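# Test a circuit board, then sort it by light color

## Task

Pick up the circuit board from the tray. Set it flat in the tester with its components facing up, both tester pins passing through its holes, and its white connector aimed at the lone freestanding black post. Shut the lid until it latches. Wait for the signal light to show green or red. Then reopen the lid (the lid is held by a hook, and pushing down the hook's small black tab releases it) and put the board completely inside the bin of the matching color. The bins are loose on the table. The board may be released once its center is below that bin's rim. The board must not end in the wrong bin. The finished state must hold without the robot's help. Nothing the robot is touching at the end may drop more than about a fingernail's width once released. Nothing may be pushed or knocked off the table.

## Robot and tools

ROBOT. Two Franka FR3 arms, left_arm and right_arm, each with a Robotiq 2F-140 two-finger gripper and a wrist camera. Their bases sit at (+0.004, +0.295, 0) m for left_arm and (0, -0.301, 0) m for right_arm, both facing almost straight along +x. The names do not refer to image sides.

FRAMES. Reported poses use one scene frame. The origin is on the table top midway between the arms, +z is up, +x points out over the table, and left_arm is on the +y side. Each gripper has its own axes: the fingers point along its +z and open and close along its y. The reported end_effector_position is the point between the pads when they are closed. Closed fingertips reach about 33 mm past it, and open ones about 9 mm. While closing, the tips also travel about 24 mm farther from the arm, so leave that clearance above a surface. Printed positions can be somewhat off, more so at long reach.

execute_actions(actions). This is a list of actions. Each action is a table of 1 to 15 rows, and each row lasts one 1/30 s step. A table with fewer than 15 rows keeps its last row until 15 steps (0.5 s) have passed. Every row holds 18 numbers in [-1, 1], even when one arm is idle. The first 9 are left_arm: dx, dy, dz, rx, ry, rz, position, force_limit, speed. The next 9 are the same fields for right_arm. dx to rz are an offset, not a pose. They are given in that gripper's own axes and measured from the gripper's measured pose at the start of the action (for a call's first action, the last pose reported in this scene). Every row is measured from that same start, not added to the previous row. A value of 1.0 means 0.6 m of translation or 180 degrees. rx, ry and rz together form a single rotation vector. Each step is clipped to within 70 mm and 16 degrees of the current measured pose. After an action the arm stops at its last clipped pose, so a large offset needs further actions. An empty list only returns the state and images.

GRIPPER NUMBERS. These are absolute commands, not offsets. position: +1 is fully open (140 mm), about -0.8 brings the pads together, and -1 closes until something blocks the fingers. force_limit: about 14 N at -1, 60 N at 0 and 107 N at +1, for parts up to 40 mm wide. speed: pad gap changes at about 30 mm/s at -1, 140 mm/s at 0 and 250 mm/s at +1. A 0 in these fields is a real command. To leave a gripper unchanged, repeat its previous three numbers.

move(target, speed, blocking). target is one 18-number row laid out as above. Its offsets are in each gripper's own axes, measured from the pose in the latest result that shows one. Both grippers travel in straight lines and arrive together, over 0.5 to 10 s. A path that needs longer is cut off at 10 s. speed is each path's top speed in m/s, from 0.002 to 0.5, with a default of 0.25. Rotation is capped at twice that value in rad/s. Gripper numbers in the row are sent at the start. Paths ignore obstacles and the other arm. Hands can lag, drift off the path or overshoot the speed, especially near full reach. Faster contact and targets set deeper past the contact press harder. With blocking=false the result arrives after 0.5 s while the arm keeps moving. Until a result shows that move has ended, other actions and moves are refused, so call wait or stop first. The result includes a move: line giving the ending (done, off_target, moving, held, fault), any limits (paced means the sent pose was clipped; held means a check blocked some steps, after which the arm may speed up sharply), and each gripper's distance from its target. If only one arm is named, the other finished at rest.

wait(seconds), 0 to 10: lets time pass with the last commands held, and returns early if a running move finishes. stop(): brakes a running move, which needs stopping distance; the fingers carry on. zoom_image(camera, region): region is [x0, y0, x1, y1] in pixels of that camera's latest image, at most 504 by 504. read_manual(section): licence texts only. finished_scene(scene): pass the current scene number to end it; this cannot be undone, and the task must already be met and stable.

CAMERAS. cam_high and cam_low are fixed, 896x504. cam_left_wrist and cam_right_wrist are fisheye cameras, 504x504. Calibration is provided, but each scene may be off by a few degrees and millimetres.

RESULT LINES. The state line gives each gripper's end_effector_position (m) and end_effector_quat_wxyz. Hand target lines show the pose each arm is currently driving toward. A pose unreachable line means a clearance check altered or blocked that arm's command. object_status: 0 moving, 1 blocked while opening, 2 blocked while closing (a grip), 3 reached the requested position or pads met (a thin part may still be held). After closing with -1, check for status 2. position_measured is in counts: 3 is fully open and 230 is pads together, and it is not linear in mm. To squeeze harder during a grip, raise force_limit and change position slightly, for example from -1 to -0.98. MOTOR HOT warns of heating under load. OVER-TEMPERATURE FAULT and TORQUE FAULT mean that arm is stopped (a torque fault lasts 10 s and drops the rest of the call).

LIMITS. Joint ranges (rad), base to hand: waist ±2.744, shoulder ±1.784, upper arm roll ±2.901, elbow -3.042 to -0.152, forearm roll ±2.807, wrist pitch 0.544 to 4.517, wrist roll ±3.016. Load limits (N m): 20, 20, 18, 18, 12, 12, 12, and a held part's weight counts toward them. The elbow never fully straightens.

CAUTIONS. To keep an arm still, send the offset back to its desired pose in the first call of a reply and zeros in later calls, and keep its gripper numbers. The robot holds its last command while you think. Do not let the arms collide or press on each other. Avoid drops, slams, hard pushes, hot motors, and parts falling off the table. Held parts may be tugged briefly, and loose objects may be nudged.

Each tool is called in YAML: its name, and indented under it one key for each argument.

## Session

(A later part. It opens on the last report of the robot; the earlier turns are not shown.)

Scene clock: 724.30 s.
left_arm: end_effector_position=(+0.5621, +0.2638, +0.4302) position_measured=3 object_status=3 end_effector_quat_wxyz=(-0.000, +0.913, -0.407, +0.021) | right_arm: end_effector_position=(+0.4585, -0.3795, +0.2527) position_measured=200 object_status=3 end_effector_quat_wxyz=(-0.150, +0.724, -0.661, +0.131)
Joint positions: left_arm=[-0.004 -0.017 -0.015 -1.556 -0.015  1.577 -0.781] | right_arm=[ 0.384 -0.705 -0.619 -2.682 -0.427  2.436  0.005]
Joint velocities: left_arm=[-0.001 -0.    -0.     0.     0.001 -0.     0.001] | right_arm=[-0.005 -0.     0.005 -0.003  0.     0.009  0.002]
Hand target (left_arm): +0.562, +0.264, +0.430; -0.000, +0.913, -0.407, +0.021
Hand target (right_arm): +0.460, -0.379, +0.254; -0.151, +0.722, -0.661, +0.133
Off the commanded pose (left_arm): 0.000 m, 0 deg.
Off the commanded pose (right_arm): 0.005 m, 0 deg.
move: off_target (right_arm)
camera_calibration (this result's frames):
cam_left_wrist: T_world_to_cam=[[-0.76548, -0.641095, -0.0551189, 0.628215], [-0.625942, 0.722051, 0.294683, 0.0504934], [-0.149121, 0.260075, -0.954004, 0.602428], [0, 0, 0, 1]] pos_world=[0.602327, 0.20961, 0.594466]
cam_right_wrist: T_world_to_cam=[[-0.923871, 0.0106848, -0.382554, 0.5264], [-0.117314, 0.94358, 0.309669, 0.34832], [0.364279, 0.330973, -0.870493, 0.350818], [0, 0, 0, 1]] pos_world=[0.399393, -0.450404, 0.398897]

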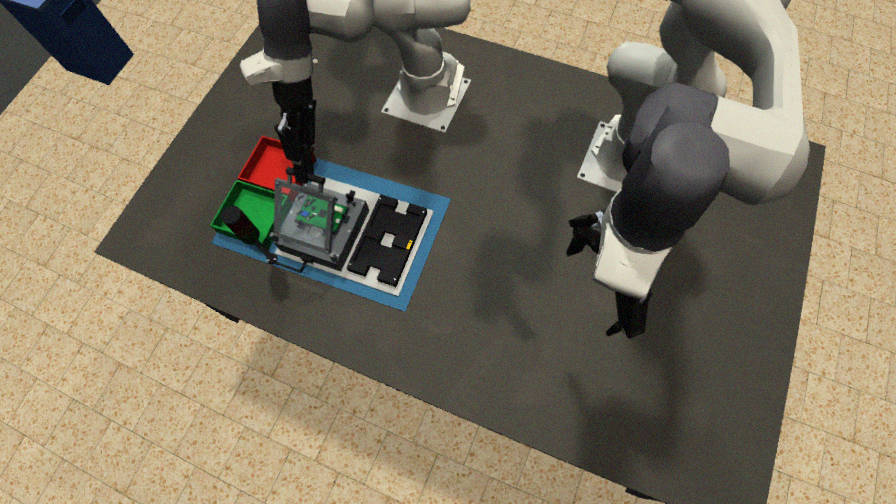

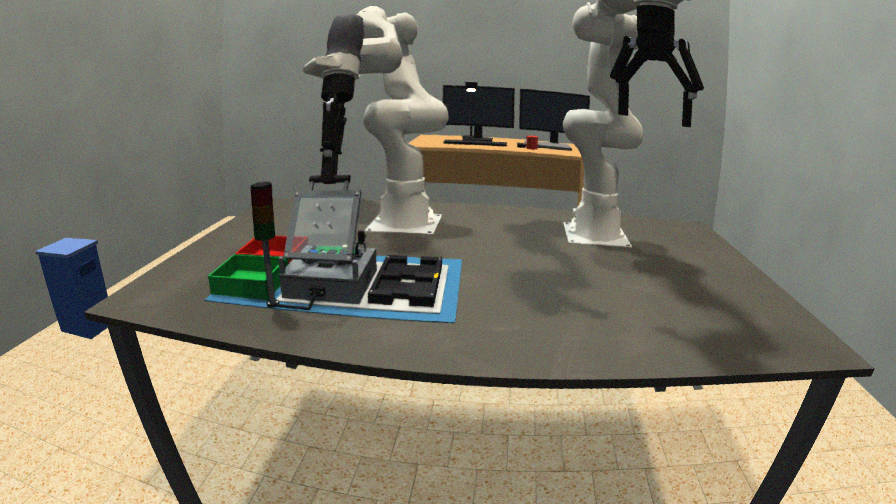

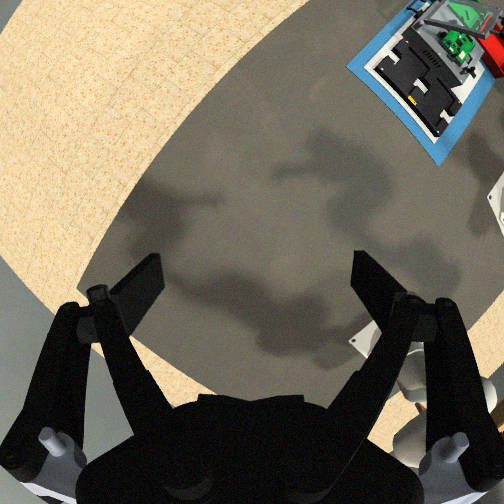

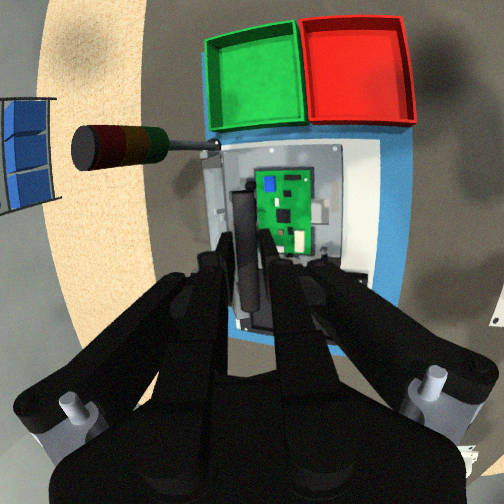

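move:
  target: [0,0,0,0,0,0,1,0,0, 0,0.0875,0.046,-0.044,0,0,-0.56,0,-0.5]
  speed: 0.05

zoom_image:
  camera: "cam_low"
  region: [230,130,400,320]

zoom_image:
  camera: "cam_high"
  region: [240,130,400,290]

Scene clock: 802.80 s.
left_arm: end_effector_position=(+0.5621, +0.2638, +0.4302) position_measured=3 object_status=3 end_effector_quat_wxyz=(-0.000, +0.913, -0.407, +0.021) | right_arm: end_effector_position=(+0.4248, -0.3803, +0.2109) position_measured=200 object_status=3 end_effector_quat_wxyz=(-0.105, +0.731, -0.668, +0.088)
Joint positions: left_arm=[-0.004 -0.017 -0.015 -1.556 -0.015  1.577 -0.781] | right_arm=[ 0.377 -0.675 -0.63  -2.715 -0.427  2.371  0.003]
Joint velocities: left_arm=[-0.002  0.    -0.    -0.     0.001  0.001  0.   ] | right_arm=[-0.001  0.001  0.001 -0.001 -0.001 -0.002 -0.002]
Hand target (left_arm): +0.562, +0.264, +0.430; -0.000, +0.913, -0.407, +0.021
Hand target (right_arm): +0.421, -0.382, +0.207; -0.100, +0.733, -0.668, +0.084
Off the commanded pose (left_arm): 0.000 m, 0 deg.
Off the commanded pose (right_arm): 0.006 m, 1 deg.
move: off_target (right_arm)
camera_calibration (this result's frames):
cam_left_wrist: T_world_to_cam=[[-0.765479, -0.641095, -0.0551188, 0.628215], [-0.625943, 0.722051, 0.294683, 0.0504934], [-0.149121, 0.260075, -0.954004, 0.602428], [0, 0, 0, 1]] pos_world=[0.602327, 0.20961, 0.594466]
cam_right_wrist: T_world_to_cam=[[-0.964167, 0.00866307, -0.265155, 0.470903], [-0.0778761, 0.946194, 0.314089, 0.34138], [0.25361, 0.323484, -0.911614, 0.379779], [0, 0, 0, 1]] pos_world=[0.384299, -0.449944, 0.363851]

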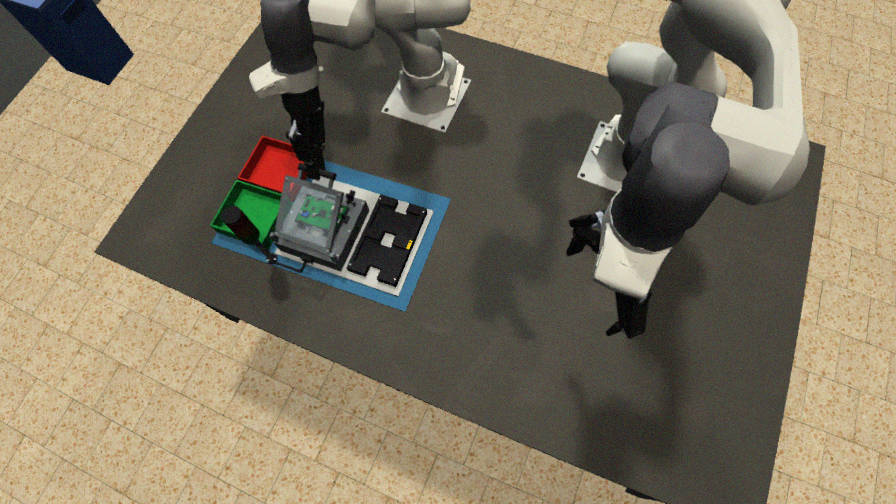

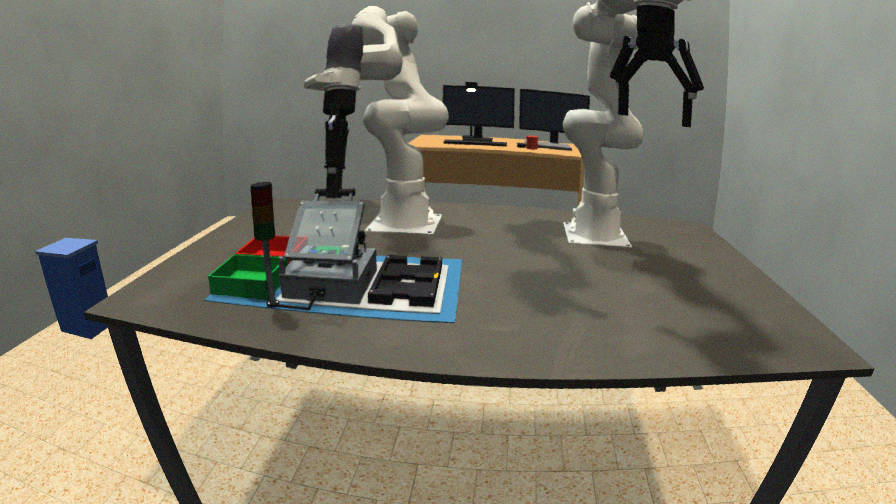

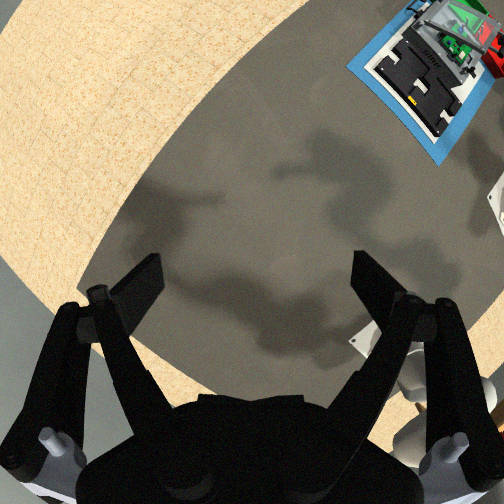

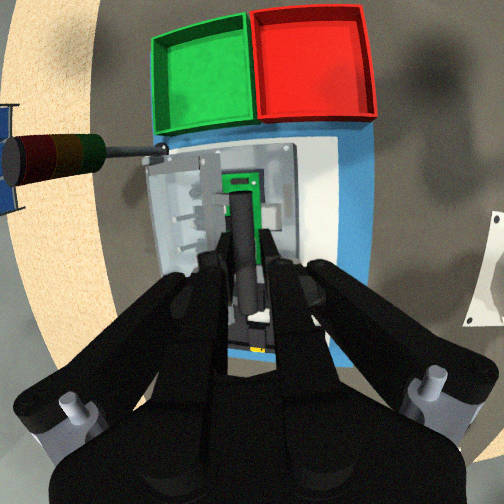

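Region (230, 130, 400, 320) of cam_low's 896x504 image, scaled by 2.653, with more detail than that image has; it fills the left 451 columns of this view, and the rest is white.

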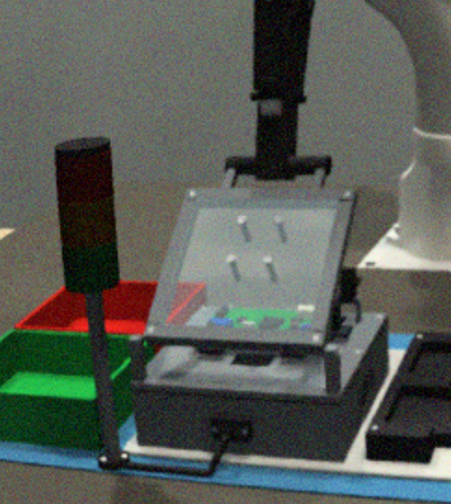

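Region (240, 130, 400, 290) of cam_high's 896x504 image, scaled by 3.150, with more detail than that image has.

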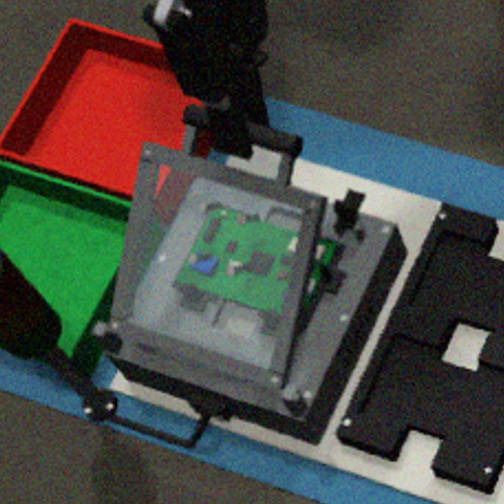

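move:
  target: [0,0,0,0,0,0,1,0,0, 0,0,-0.05,0,0,0,-0.56,0,-0.5]
  speed: 0.04

zoom_image:
  camera: "cam_low"
  region: [230,130,400,320]

zoom_image:
  camera: "cam_high"
  region: [240,130,400,290]

Scene clock: 812.27 s.
left_arm: end_effector_position=(+0.5621, +0.2638, +0.4302) position_measured=3 object_status=3 end_effector_quat_wxyz=(-0.000, +0.913, -0.407, +0.021) | right_arm: end_effector_position=(+0.4182, -0.3816, +0.2389) position_measured=200 object_status=3 end_effector_quat_wxyz=(-0.106, +0.732, -0.668, +0.090)
Joint positions: left_arm=[-0.004 -0.017 -0.015 -1.556 -0.015  1.577 -0.781] | right_arm=[ 0.366 -0.741 -0.595 -2.684 -0.419  2.277  0.002]
Joint velocities: left_arm=[ 0.001  0.     0.    -0.     0.001  0.    -0.   ] | right_arm=[-0.001  0.001 -0.001  0.001 -0.001 -0.013 -0.002]
Hand target (left_arm): +0.562, +0.264, +0.430; -0.000, +0.913, -0.407, +0.021
Hand target (right_arm): +0.417, -0.382, +0.239; -0.105, +0.731, -0.669, +0.088
Off the commanded pose (left_arm): 0.000 m, 0 deg.
Off the commanded pose (right_arm): 0.002 m, 0 deg.
move: done
camera_calibration (this result's frames):
cam_left_wrist: T_world_to_cam=[[-0.765479, -0.641095, -0.0551187, 0.628215], [-0.625943, 0.722051, 0.294683, 0.0504933], [-0.149121, 0.260075, -0.954004, 0.602429], [0, 0, 0, 1]] pos_world=[0.602327, 0.20961, 0.594466]
cam_right_wrist: T_world_to_cam=[[-0.963409, 0.00644883, -0.267958, 0.471423], [-0.0805898, 0.946483, 0.312529, 0.334934], [0.255633, 0.322688, -0.911331, 0.406281], [0, 0, 0, 1]] pos_world=[0.377306, -0.451152, 0.391902]

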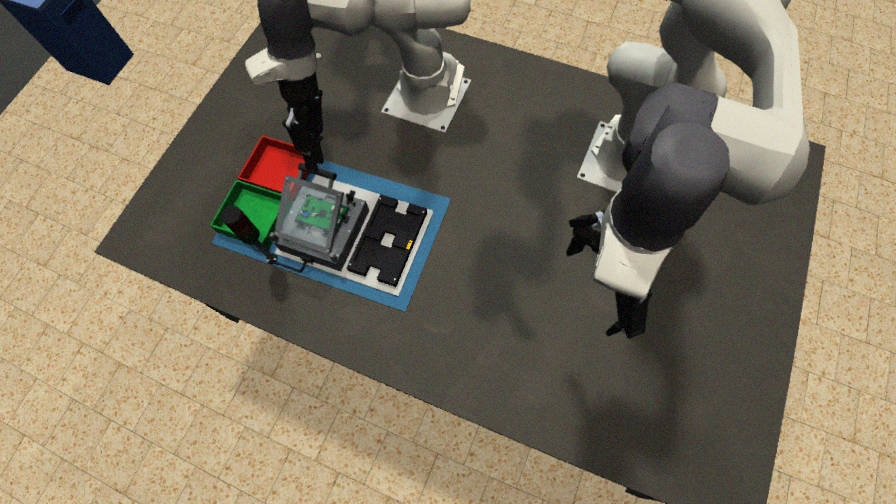

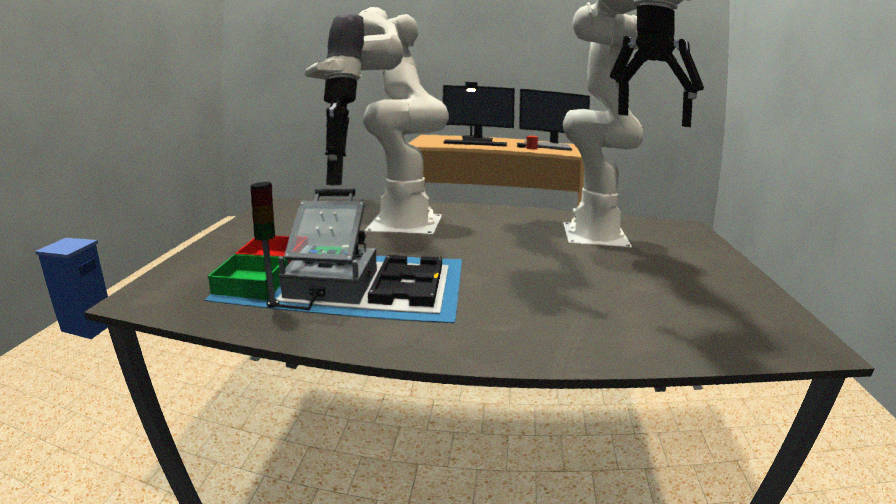

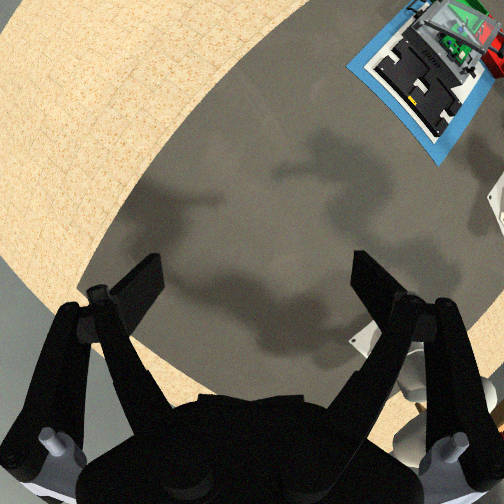

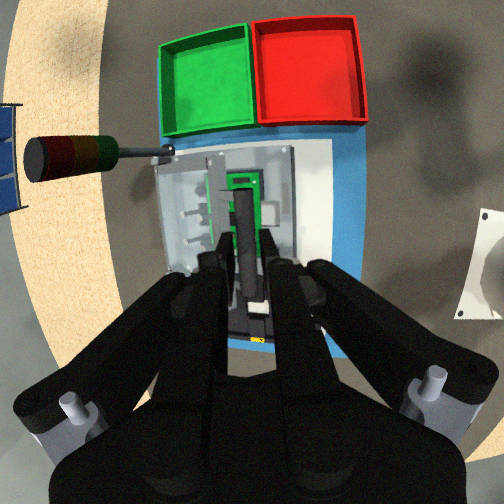

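Region (230, 130, 400, 320) of cam_low's 896x504 image, scaled by 2.653, with more detail than that image has; it fills the left 451 columns of this view, and the rest is white.

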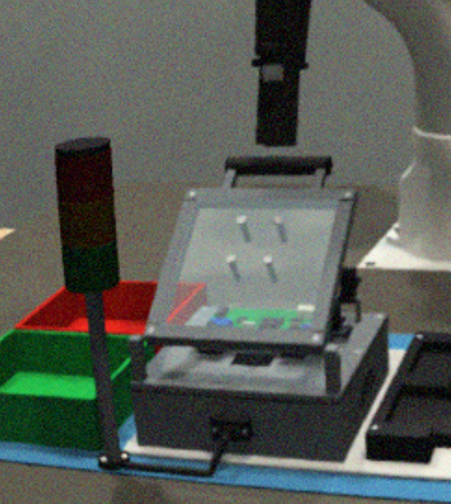

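Region (240, 130, 400, 290) of cam_high's 896x504 image, scaled by 3.150, with more detail than that image has.

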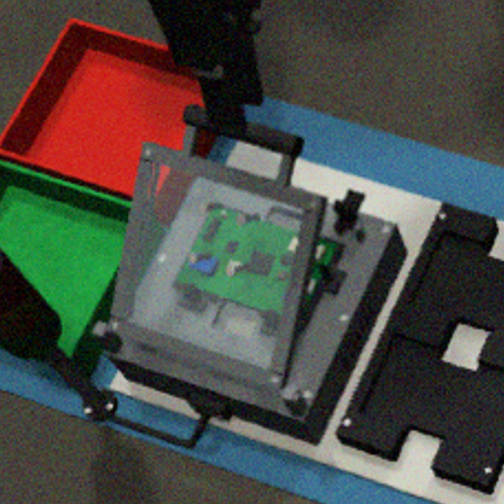

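move:
  target: [0,0,0,0,0,0,1,0,0, 0,-0.034,-0.016,-0.089,0,0,-0.56,0,-0.5]
  speed: 0.06

execute_actions:
  actions:
    - [[0,0,0,0,0,0,1,0,0, 0,0,0,0,0,0,-1,0,0]]

zoom_image:
  camera: "cam_high"
  region: [240,130,400,290]

zoom_image:
  camera: "cam_right_wrist"
  region: [150,150,350,350]

Scene clock: 832.70 s.
left_arm: end_effector_position=(+0.5621, +0.2638, +0.4302) position_measured=3 object_status=3 end_effector_quat_wxyz=(-0.000, +0.913, -0.407, +0.021) | right_arm: end_effector_position=(+0.4360, -0.3851, +0.2549) position_measured=200 object_status=3 end_effector_quat_wxyz=(-0.004, +0.736, -0.677, -0.002)
Joint positions: left_arm=[-0.004 -0.017 -0.015 -1.556 -0.015  1.577 -0.781] | right_arm=[ 0.52  -0.434 -0.649 -2.333 -0.27   1.967 -0.05 ]
Joint velocities: left_arm=[ 0.     0.001 -0.    -0.001 -0.    -0.    -0.001] | right_arm=[ 0.003  0.001 -0.004  0.002  0.001 -0.016 -0.01 ]
Hand target (left_arm): +0.562, +0.264, +0.430; -0.000, +0.913, -0.407, +0.021
Hand target (right_arm): +0.434, -0.385, +0.254; -0.002, +0.738, -0.675, -0.005
Off the commanded pose (left_arm): 0.000 m, 0 deg.
Off the commanded pose (right_arm): 0.005 m, 1 deg.
move: off_target (right_arm)
camera_calibration (this result's frames):
cam_left_wrist: T_world_to_cam=[[-0.765479, -0.641095, -0.0551188, 0.628215], [-0.625943, 0.722051, 0.294683, 0.0504934], [-0.149121, 0.260075, -0.954004, 0.602428], [0, 0, 0, 1]] pos_world=[0.602327, 0.20961, 0.594466]
cam_right_wrist: T_world_to_cam=[[-0.999938, 0.010945, 0.00227878, 0.441688], [0.0111279, 0.954801, 0.297039, 0.30185], [0.00107531, 0.297046, -0.954863, 0.529642], [0, 0, 0, 1]] pos_world=[0.437732, -0.450369, 0.415067]

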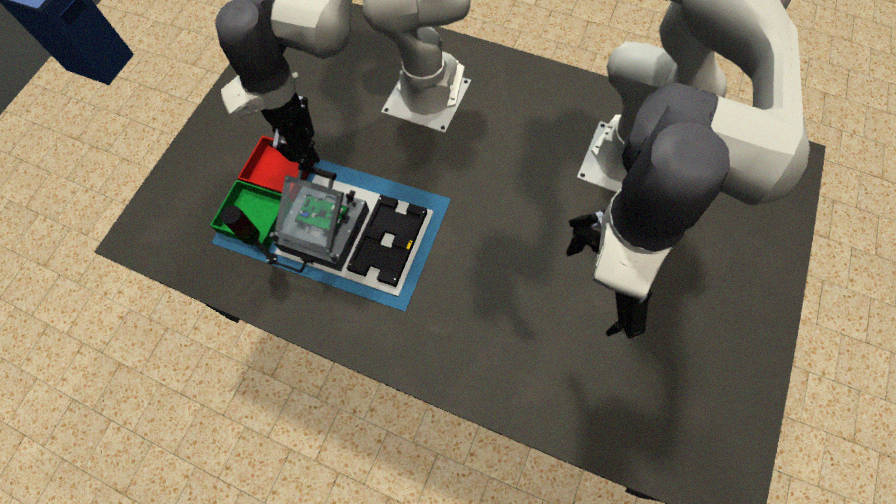

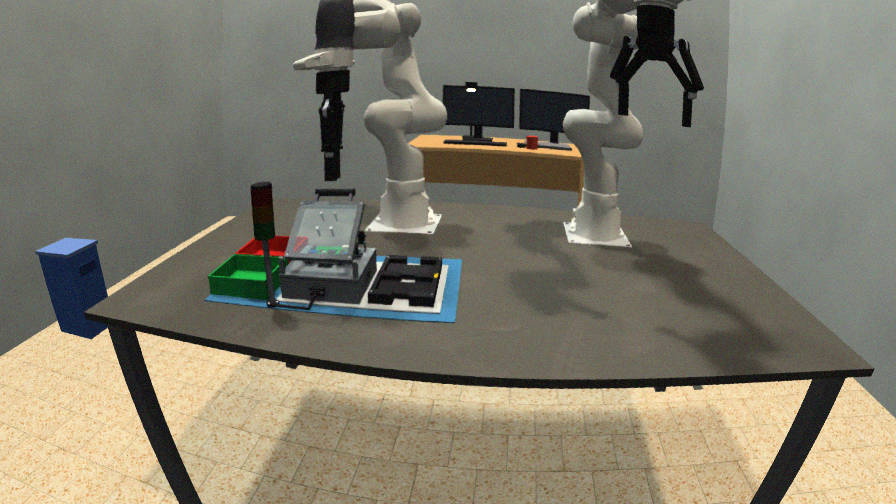

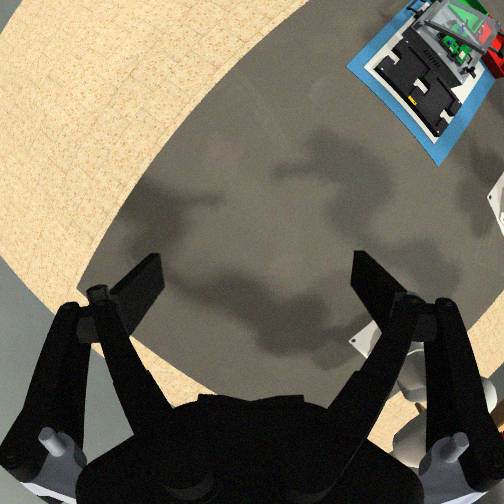

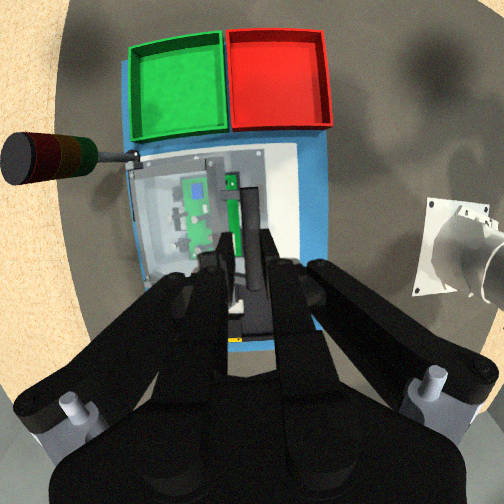

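Scene clock: 833.20 s.
left_arm: end_effector_position=(+0.5621, +0.2638, +0.4302) position_measured=3 object_status=3 end_effector_quat_wxyz=(-0.000, +0.913, -0.407, +0.021) | right_arm: end_effector_position=(+0.4360, -0.3851, +0.2549) position_measured=233 object_status=3 end_effector_quat_wxyz=(-0.004, +0.736, -0.677, -0.002)
Joint positions: left_arm=[-0.004 -0.017 -0.015 -1.556 -0.015  1.577 -0.781] | right_arm=[ 0.52  -0.434 -0.649 -2.333 -0.27   1.967 -0.05 ]
Joint velocities: left_arm=[-0.    -0.001 -0.     0.001  0.     0.     0.002] | right_arm=[-0.001 -0.     0.    -0.001 -0.    -0.     0.001]
Hand target (left_arm): +0.562, +0.264, +0.430; -0.000, +0.913, -0.407, +0.021
Hand target (right_arm): +0.436, -0.385, +0.255; -0.004, +0.736, -0.677, -0.002
Off the commanded pose (left_arm): 0.000 m, 0 deg.
Off the commanded pose (right_arm): 0.000 m, 0 deg.
camera_calibration (this result's frames):
cam_left_wrist: T_world_to_cam=[[-0.765479, -0.641095, -0.0551188, 0.628215], [-0.625943, 0.722051, 0.294683, 0.0504934], [-0.149121, 0.260075, -0.954004, 0.602429], [0, 0, 0, 1]] pos_world=[0.602327, 0.20961, 0.594466]
cam_right_wrist: T_world_to_cam=[[-0.999937, 0.0109453, 0.00229136, 0.441681], [0.0111319, 0.954801, 0.297038, 0.301849], [0.00106339, 0.297045, -0.954863, 0.529646], [0, 0, 0, 1]] pos_world=[0.43773, -0.450369, 0.415066]

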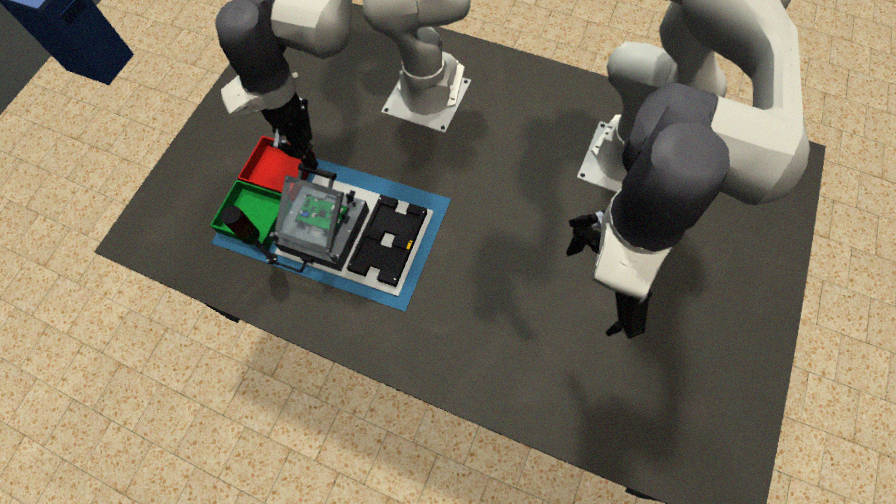

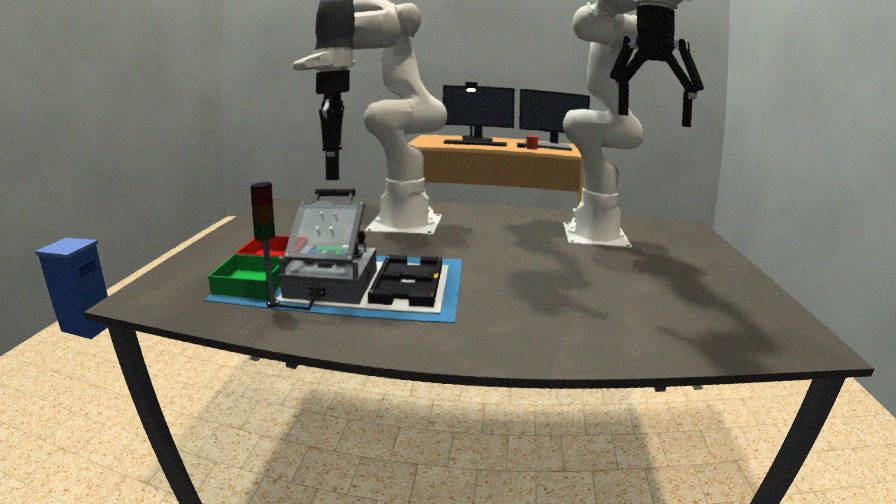

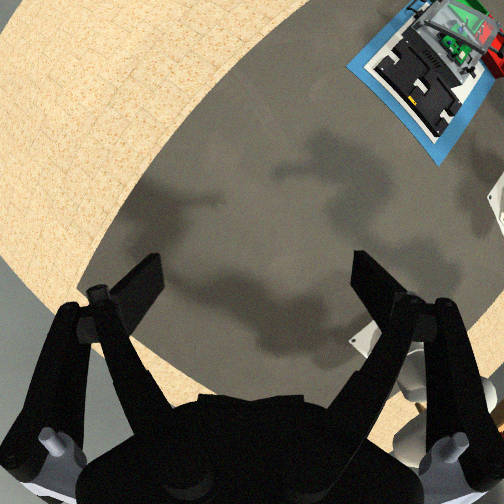

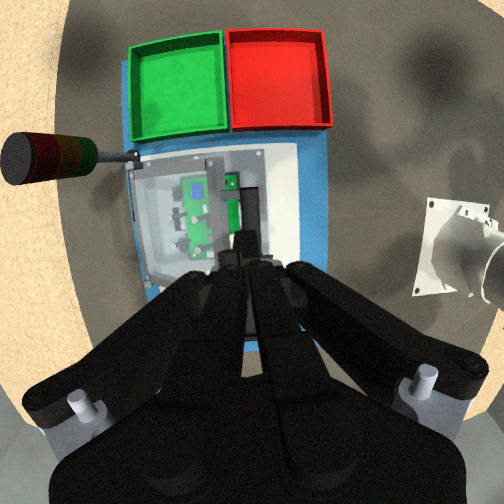

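Region (240, 130, 400, 290) of cam_high's 896x504 image, scaled by 3.150, with more detail than that image has.

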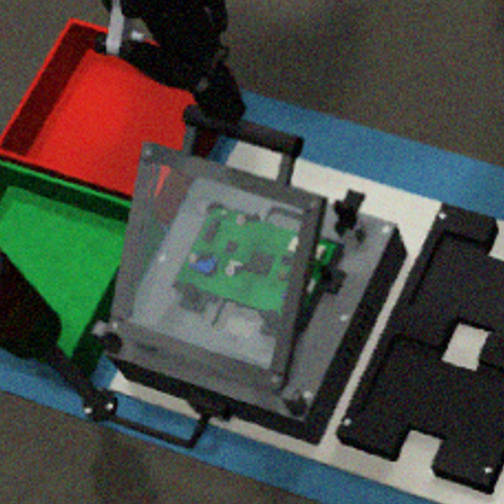

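Region (150, 150, 350, 350) of cam_right_wrist's 504x504 image, scaled by 2.520, with more detail than that image has.

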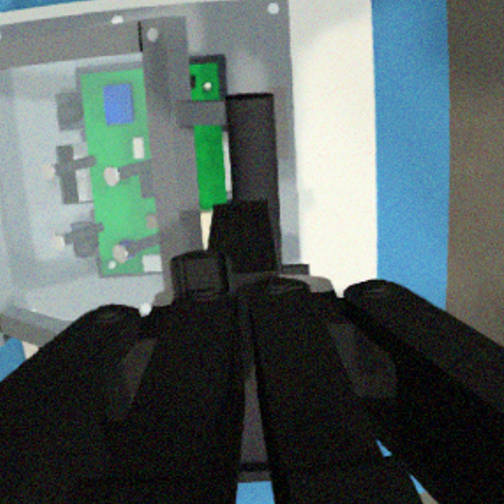

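move:
  target: [0,0,0,0,0,0,1,0,0, -0.008,0.014,0.035,0,0,0,-1,0,0]
  speed: 0.05

move:
  target: [0,0,0,0,0,0,1,0,0, 0,0.022,0.057,0,0,0,-1,0,0]
  speed: 0.04

zoom_image:
  camera: "cam_high"
  region: [240,130,400,290]

zoom_image:
  camera: "cam_low"
  region: [230,130,400,320]

Scene clock: 848.53 s.
left_arm: end_effector_position=(+0.5621, +0.2638, +0.4302) position_measured=3 object_status=3 end_effector_quat_wxyz=(-0.000, +0.913, -0.407, +0.021) | right_arm: end_effector_position=(+0.4252, -0.3798, +0.2332) position_measured=233 object_status=3 end_effector_quat_wxyz=(-0.002, +0.738, -0.675, -0.006)
Joint positions: left_arm=[-0.004 -0.017 -0.015 -1.556 -0.015  1.577 -0.781] | right_arm=[ 0.514 -0.446 -0.649 -2.398 -0.281  2.011 -0.042]
Joint velocities: left_arm=[-0.    -0.     0.    -0.001 -0.001 -0.     0.001] | right_arm=[-0.003 -0.003  0.001 -0.004 -0.004  0.024  0.009]
Hand target (left_arm): +0.562, +0.264, +0.430; -0.000, +0.913, -0.407, +0.021
Hand target (right_arm): +0.427, -0.380, +0.234; -0.004, +0.736, -0.677, -0.002
Off the commanded pose (left_arm): 0.000 m, 0 deg.
Off the commanded pose (right_arm): 0.002 m, 1 deg.
move: done
camera_calibration (this result's frames):
cam_left_wrist: T_world_to_cam=[[-0.765479, -0.641095, -0.0551188, 0.628215], [-0.625943, 0.722051, 0.294683, 0.0504934], [-0.149121, 0.260075, -0.954004, 0.602429], [0, 0, 0, 1]] pos_world=[0.602327, 0.209611, 0.594466]
cam_right_wrist: T_world_to_cam=[[-0.999934, 0.00444202, 0.0105996, 0.426457], [0.00740789, 0.954244, 0.298938, 0.304316], [-0.00878672, 0.298997, -0.954214, 0.512152], [0, 0, 0, 1]] pos_world=[0.428675, -0.445418, 0.39321]

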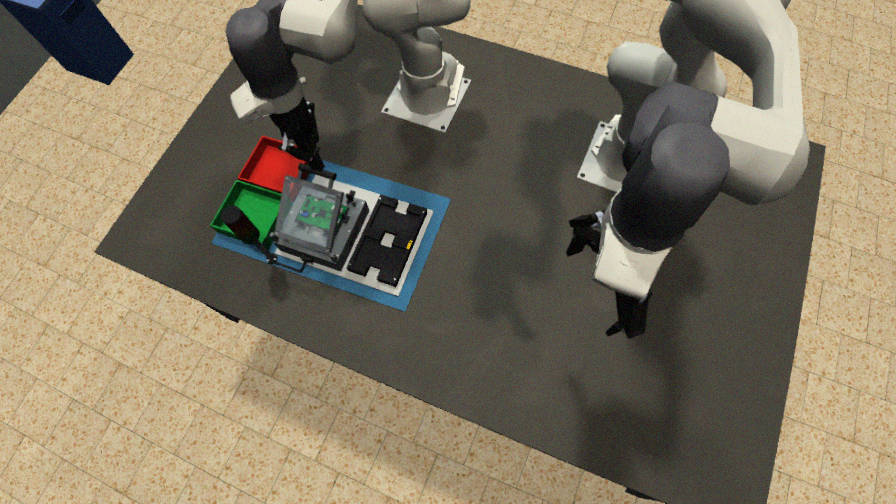

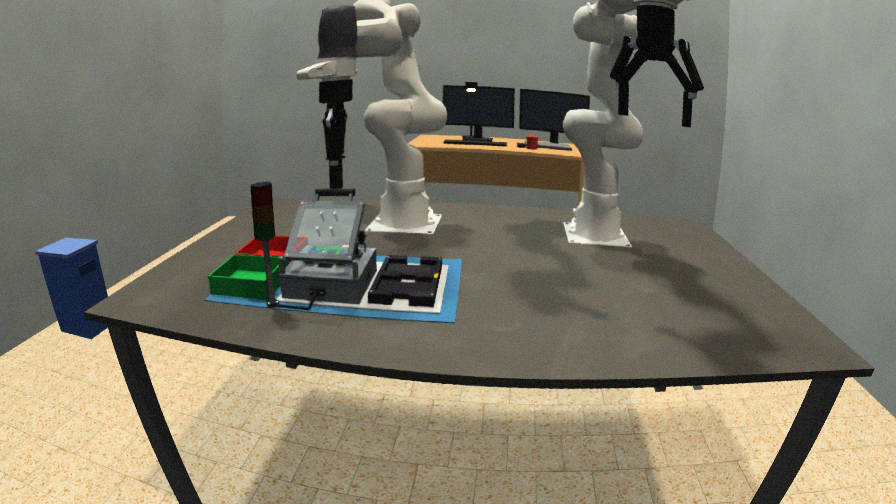

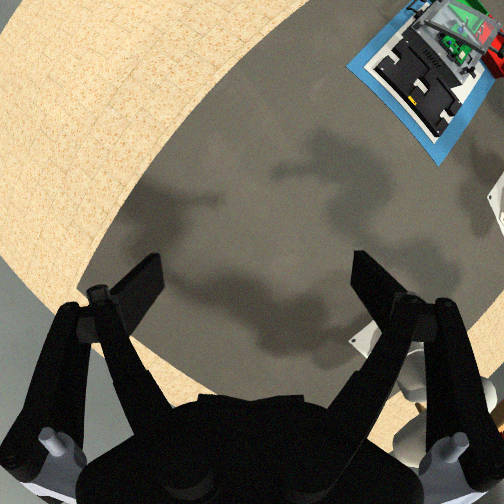

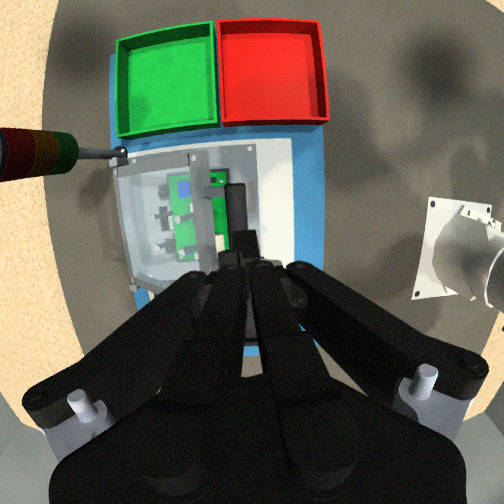

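Scene clock: 849.73 s.
left_arm: end_effector_position=(+0.5621, +0.2638, +0.4302) position_measured=3 object_status=3 end_effector_quat_wxyz=(-0.000, +0.913, -0.407, +0.021) | right_arm: end_effector_position=(+0.4043, -0.3792, +0.1970) position_measured=233 object_status=3 end_effector_quat_wxyz=(+0.006, +0.739, -0.673, -0.014)
Joint positions: left_arm=[-0.004 -0.017 -0.015 -1.556 -0.015  1.577 -0.781] | right_arm=[ 0.495 -0.454 -0.659 -2.495 -0.302  2.076 -0.039]
Joint velocities: left_arm=[ 0.    -0.001 -0.    -0.    -0.    -0.001  0.002] | right_arm=[-0.002 -0.001 -0.    -0.006 -0.001  0.005  0.   ]
Hand target (left_arm): +0.562, +0.264, +0.430; -0.000, +0.913, -0.407, +0.021
Hand target (right_arm): +0.412, -0.379, +0.199; -0.002, +0.738, -0.675, -0.006
Off the commanded pose (left_arm): 0.000 m, 0 deg.
Off the commanded pose (right_arm): 0.008 m, 1 deg.
move: off_target (right_arm)
camera_calibration (this result's frames):
cam_left_wrist: T_world_to_cam=[[-0.765479, -0.641095, -0.0551187, 0.628215], [-0.625943, 0.722051, 0.294683, 0.0504934], [-0.149121, 0.260075, -0.954004, 0.602429], [0, 0, 0, 1]] pos_world=[0.602327, 0.20961, 0.594466]
cam_right_wrist: T_world_to_cam=[[-0.999439, 0.0000819216, 0.033479, 0.399537], [0.0101089, 0.95406, 0.299445, 0.313462], [-0.0319164, 0.299615, -0.953526, 0.486663], [0, 0, 0, 1]] pos_world=[0.411677, -0.444906, 0.356805]

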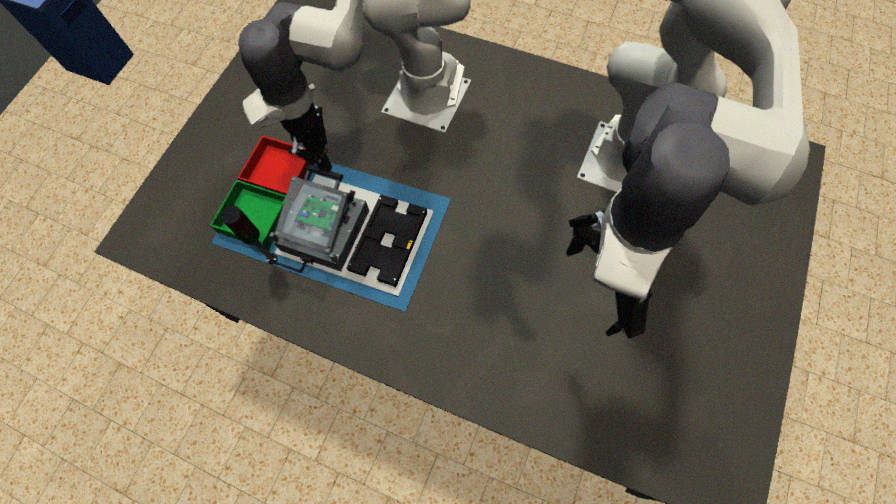

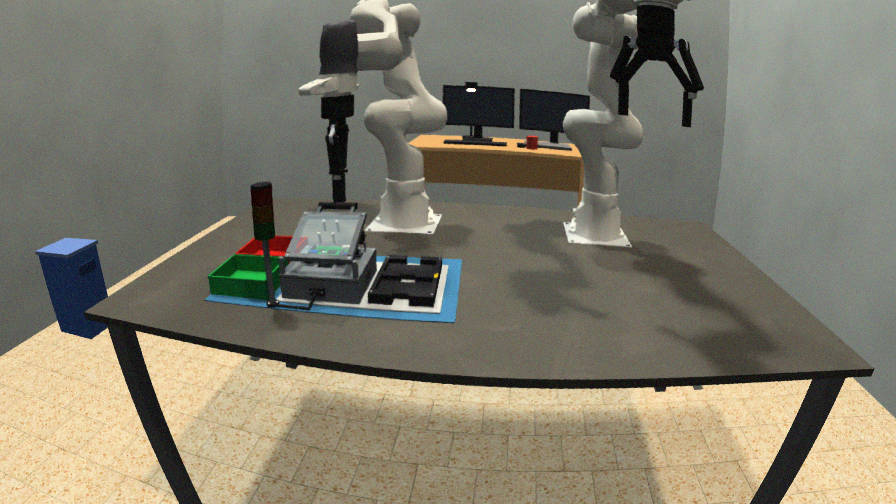

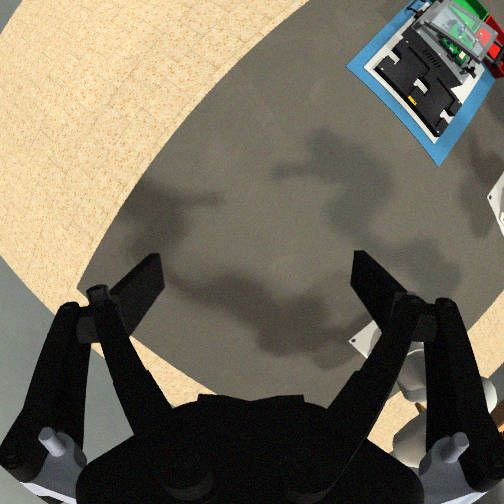

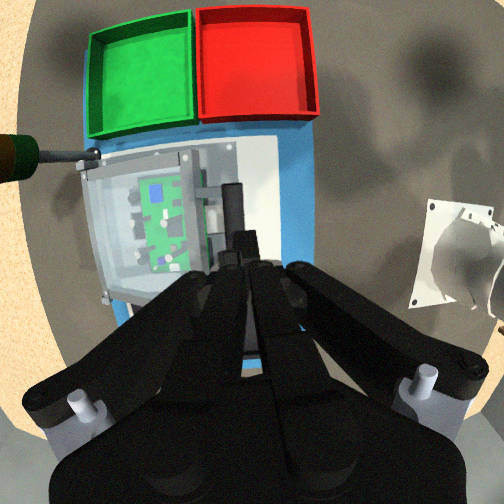

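Region (240, 130, 400, 290) of cam_high's 896x504 image, scaled by 3.150, with more detail than that image has.

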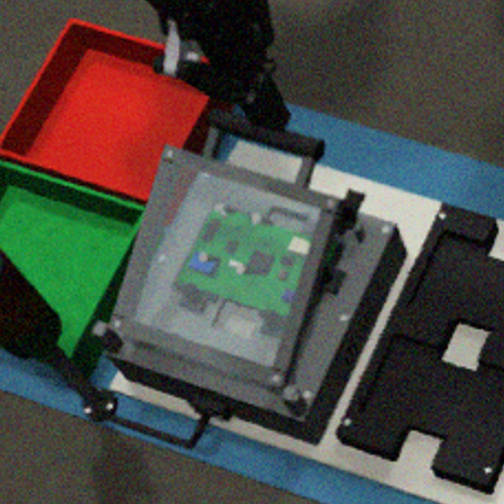

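Region (230, 130, 400, 320) of cam_low's 896x504 image, scaled by 2.653, with more detail than that image has; it fills the left 451 columns of this view, and the rest is white.

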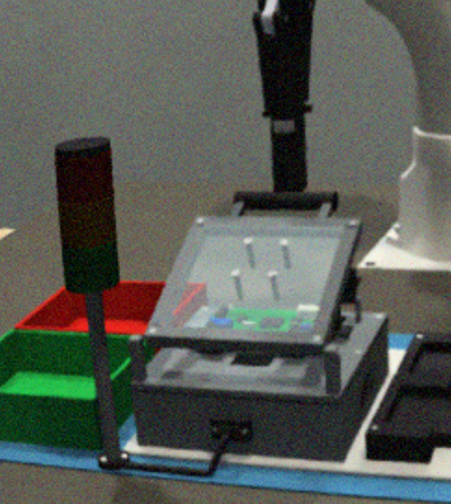

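execute_actions:
  actions:
    - [[0,0,0,0,0,0,1,0,0, 0,0,-0.018,0,0,0,-1,0,0]]
    - [[0,0,0,0,0,0,1,0,0, 0,-0.018,0,0,0,0,-1,0,0]]

zoom_image:
  camera: "cam_right_wrist"
  region: [150,150,350,350]

Scene clock: 858.07 s.
left_arm: end_effector_position=(+0.5621, +0.2638, +0.4302) position_measured=3 object_status=3 end_effector_quat_wxyz=(-0.000, +0.913, -0.407, +0.021) | right_arm: end_effector_position=(+0.4146, -0.3798, +0.2066) position_measured=233 object_status=3 end_effector_quat_wxyz=(+0.007, +0.738, -0.675, -0.014)
Joint positions: left_arm=[-0.004 -0.017 -0.015 -1.556 -0.015  1.577 -0.781] | right_arm=[ 0.512 -0.429 -0.664 -2.449 -0.288  2.054 -0.043]
Joint velocities: left_arm=[-0.    -0.001  0.001 -0.002 -0.001 -0.001 -0.   ] | right_arm=[ 0.004  0.001 -0.004  0.001  0.002  0.001 -0.003]
Hand target (left_arm): +0.562, +0.264, +0.430; -0.000, +0.913, -0.407, +0.021
Hand target (right_arm): +0.416, -0.379, +0.207; +0.005, +0.739, -0.673, -0.013
Off the commanded pose (left_arm): 0.000 m, 0 deg.
Off the commanded pose (right_arm): 0.002 m, 0 deg.
camera_calibration (this result's frames):
cam_left_wrist: T_world_to_cam=[[-0.765479, -0.641095, -0.0551187, 0.628215], [-0.625943, 0.722051, 0.294683, 0.0504934], [-0.149121, 0.260075, -0.954004, 0.602429], [0, 0, 0, 1]] pos_world=[0.602327, 0.20961, 0.594466]
cam_right_wrist: T_world_to_cam=[[-0.9994, 0.00366122, 0.034428, 0.41071], [0.0137219, 0.954845, 0.296787, 0.310347], [-0.0317868, 0.297081, -0.954323, 0.495439], [0, 0, 0, 1]] pos_world=[0.421954, -0.445023, 0.366561]

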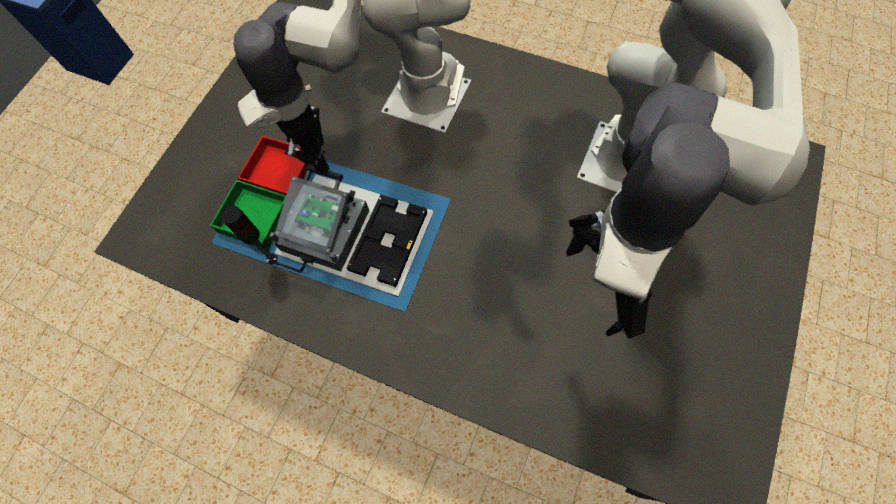

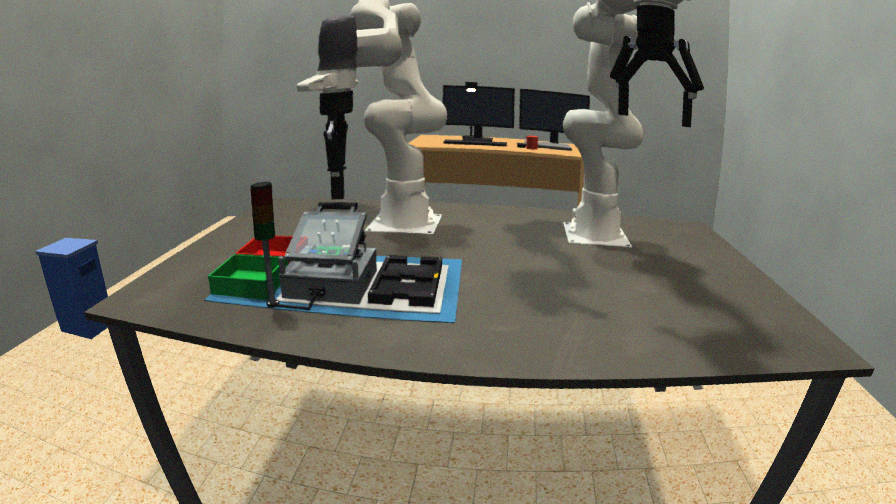

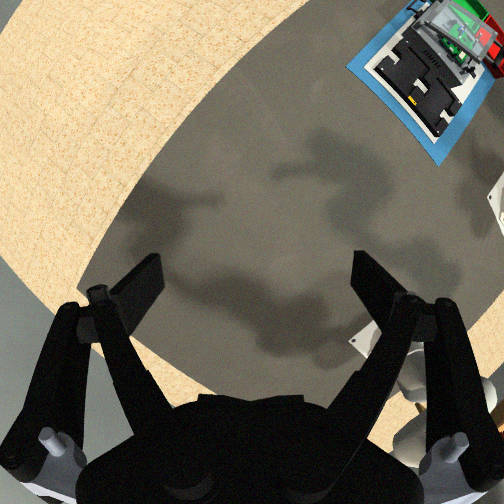

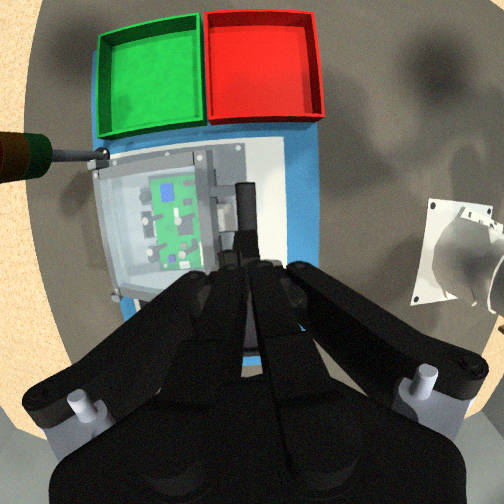

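Region (150, 150, 350, 350) of cam_right_wrist's 504x504 image, scaled by 2.520, with more detail than that image has.

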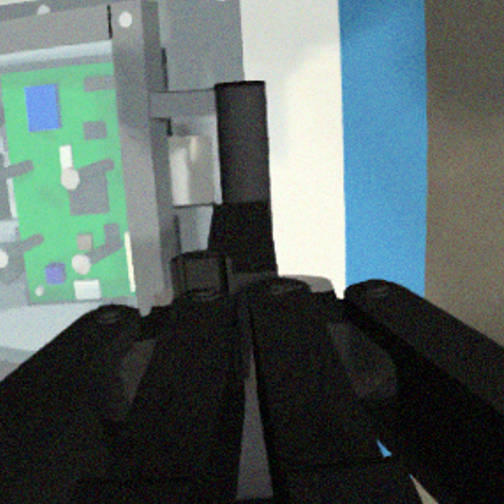

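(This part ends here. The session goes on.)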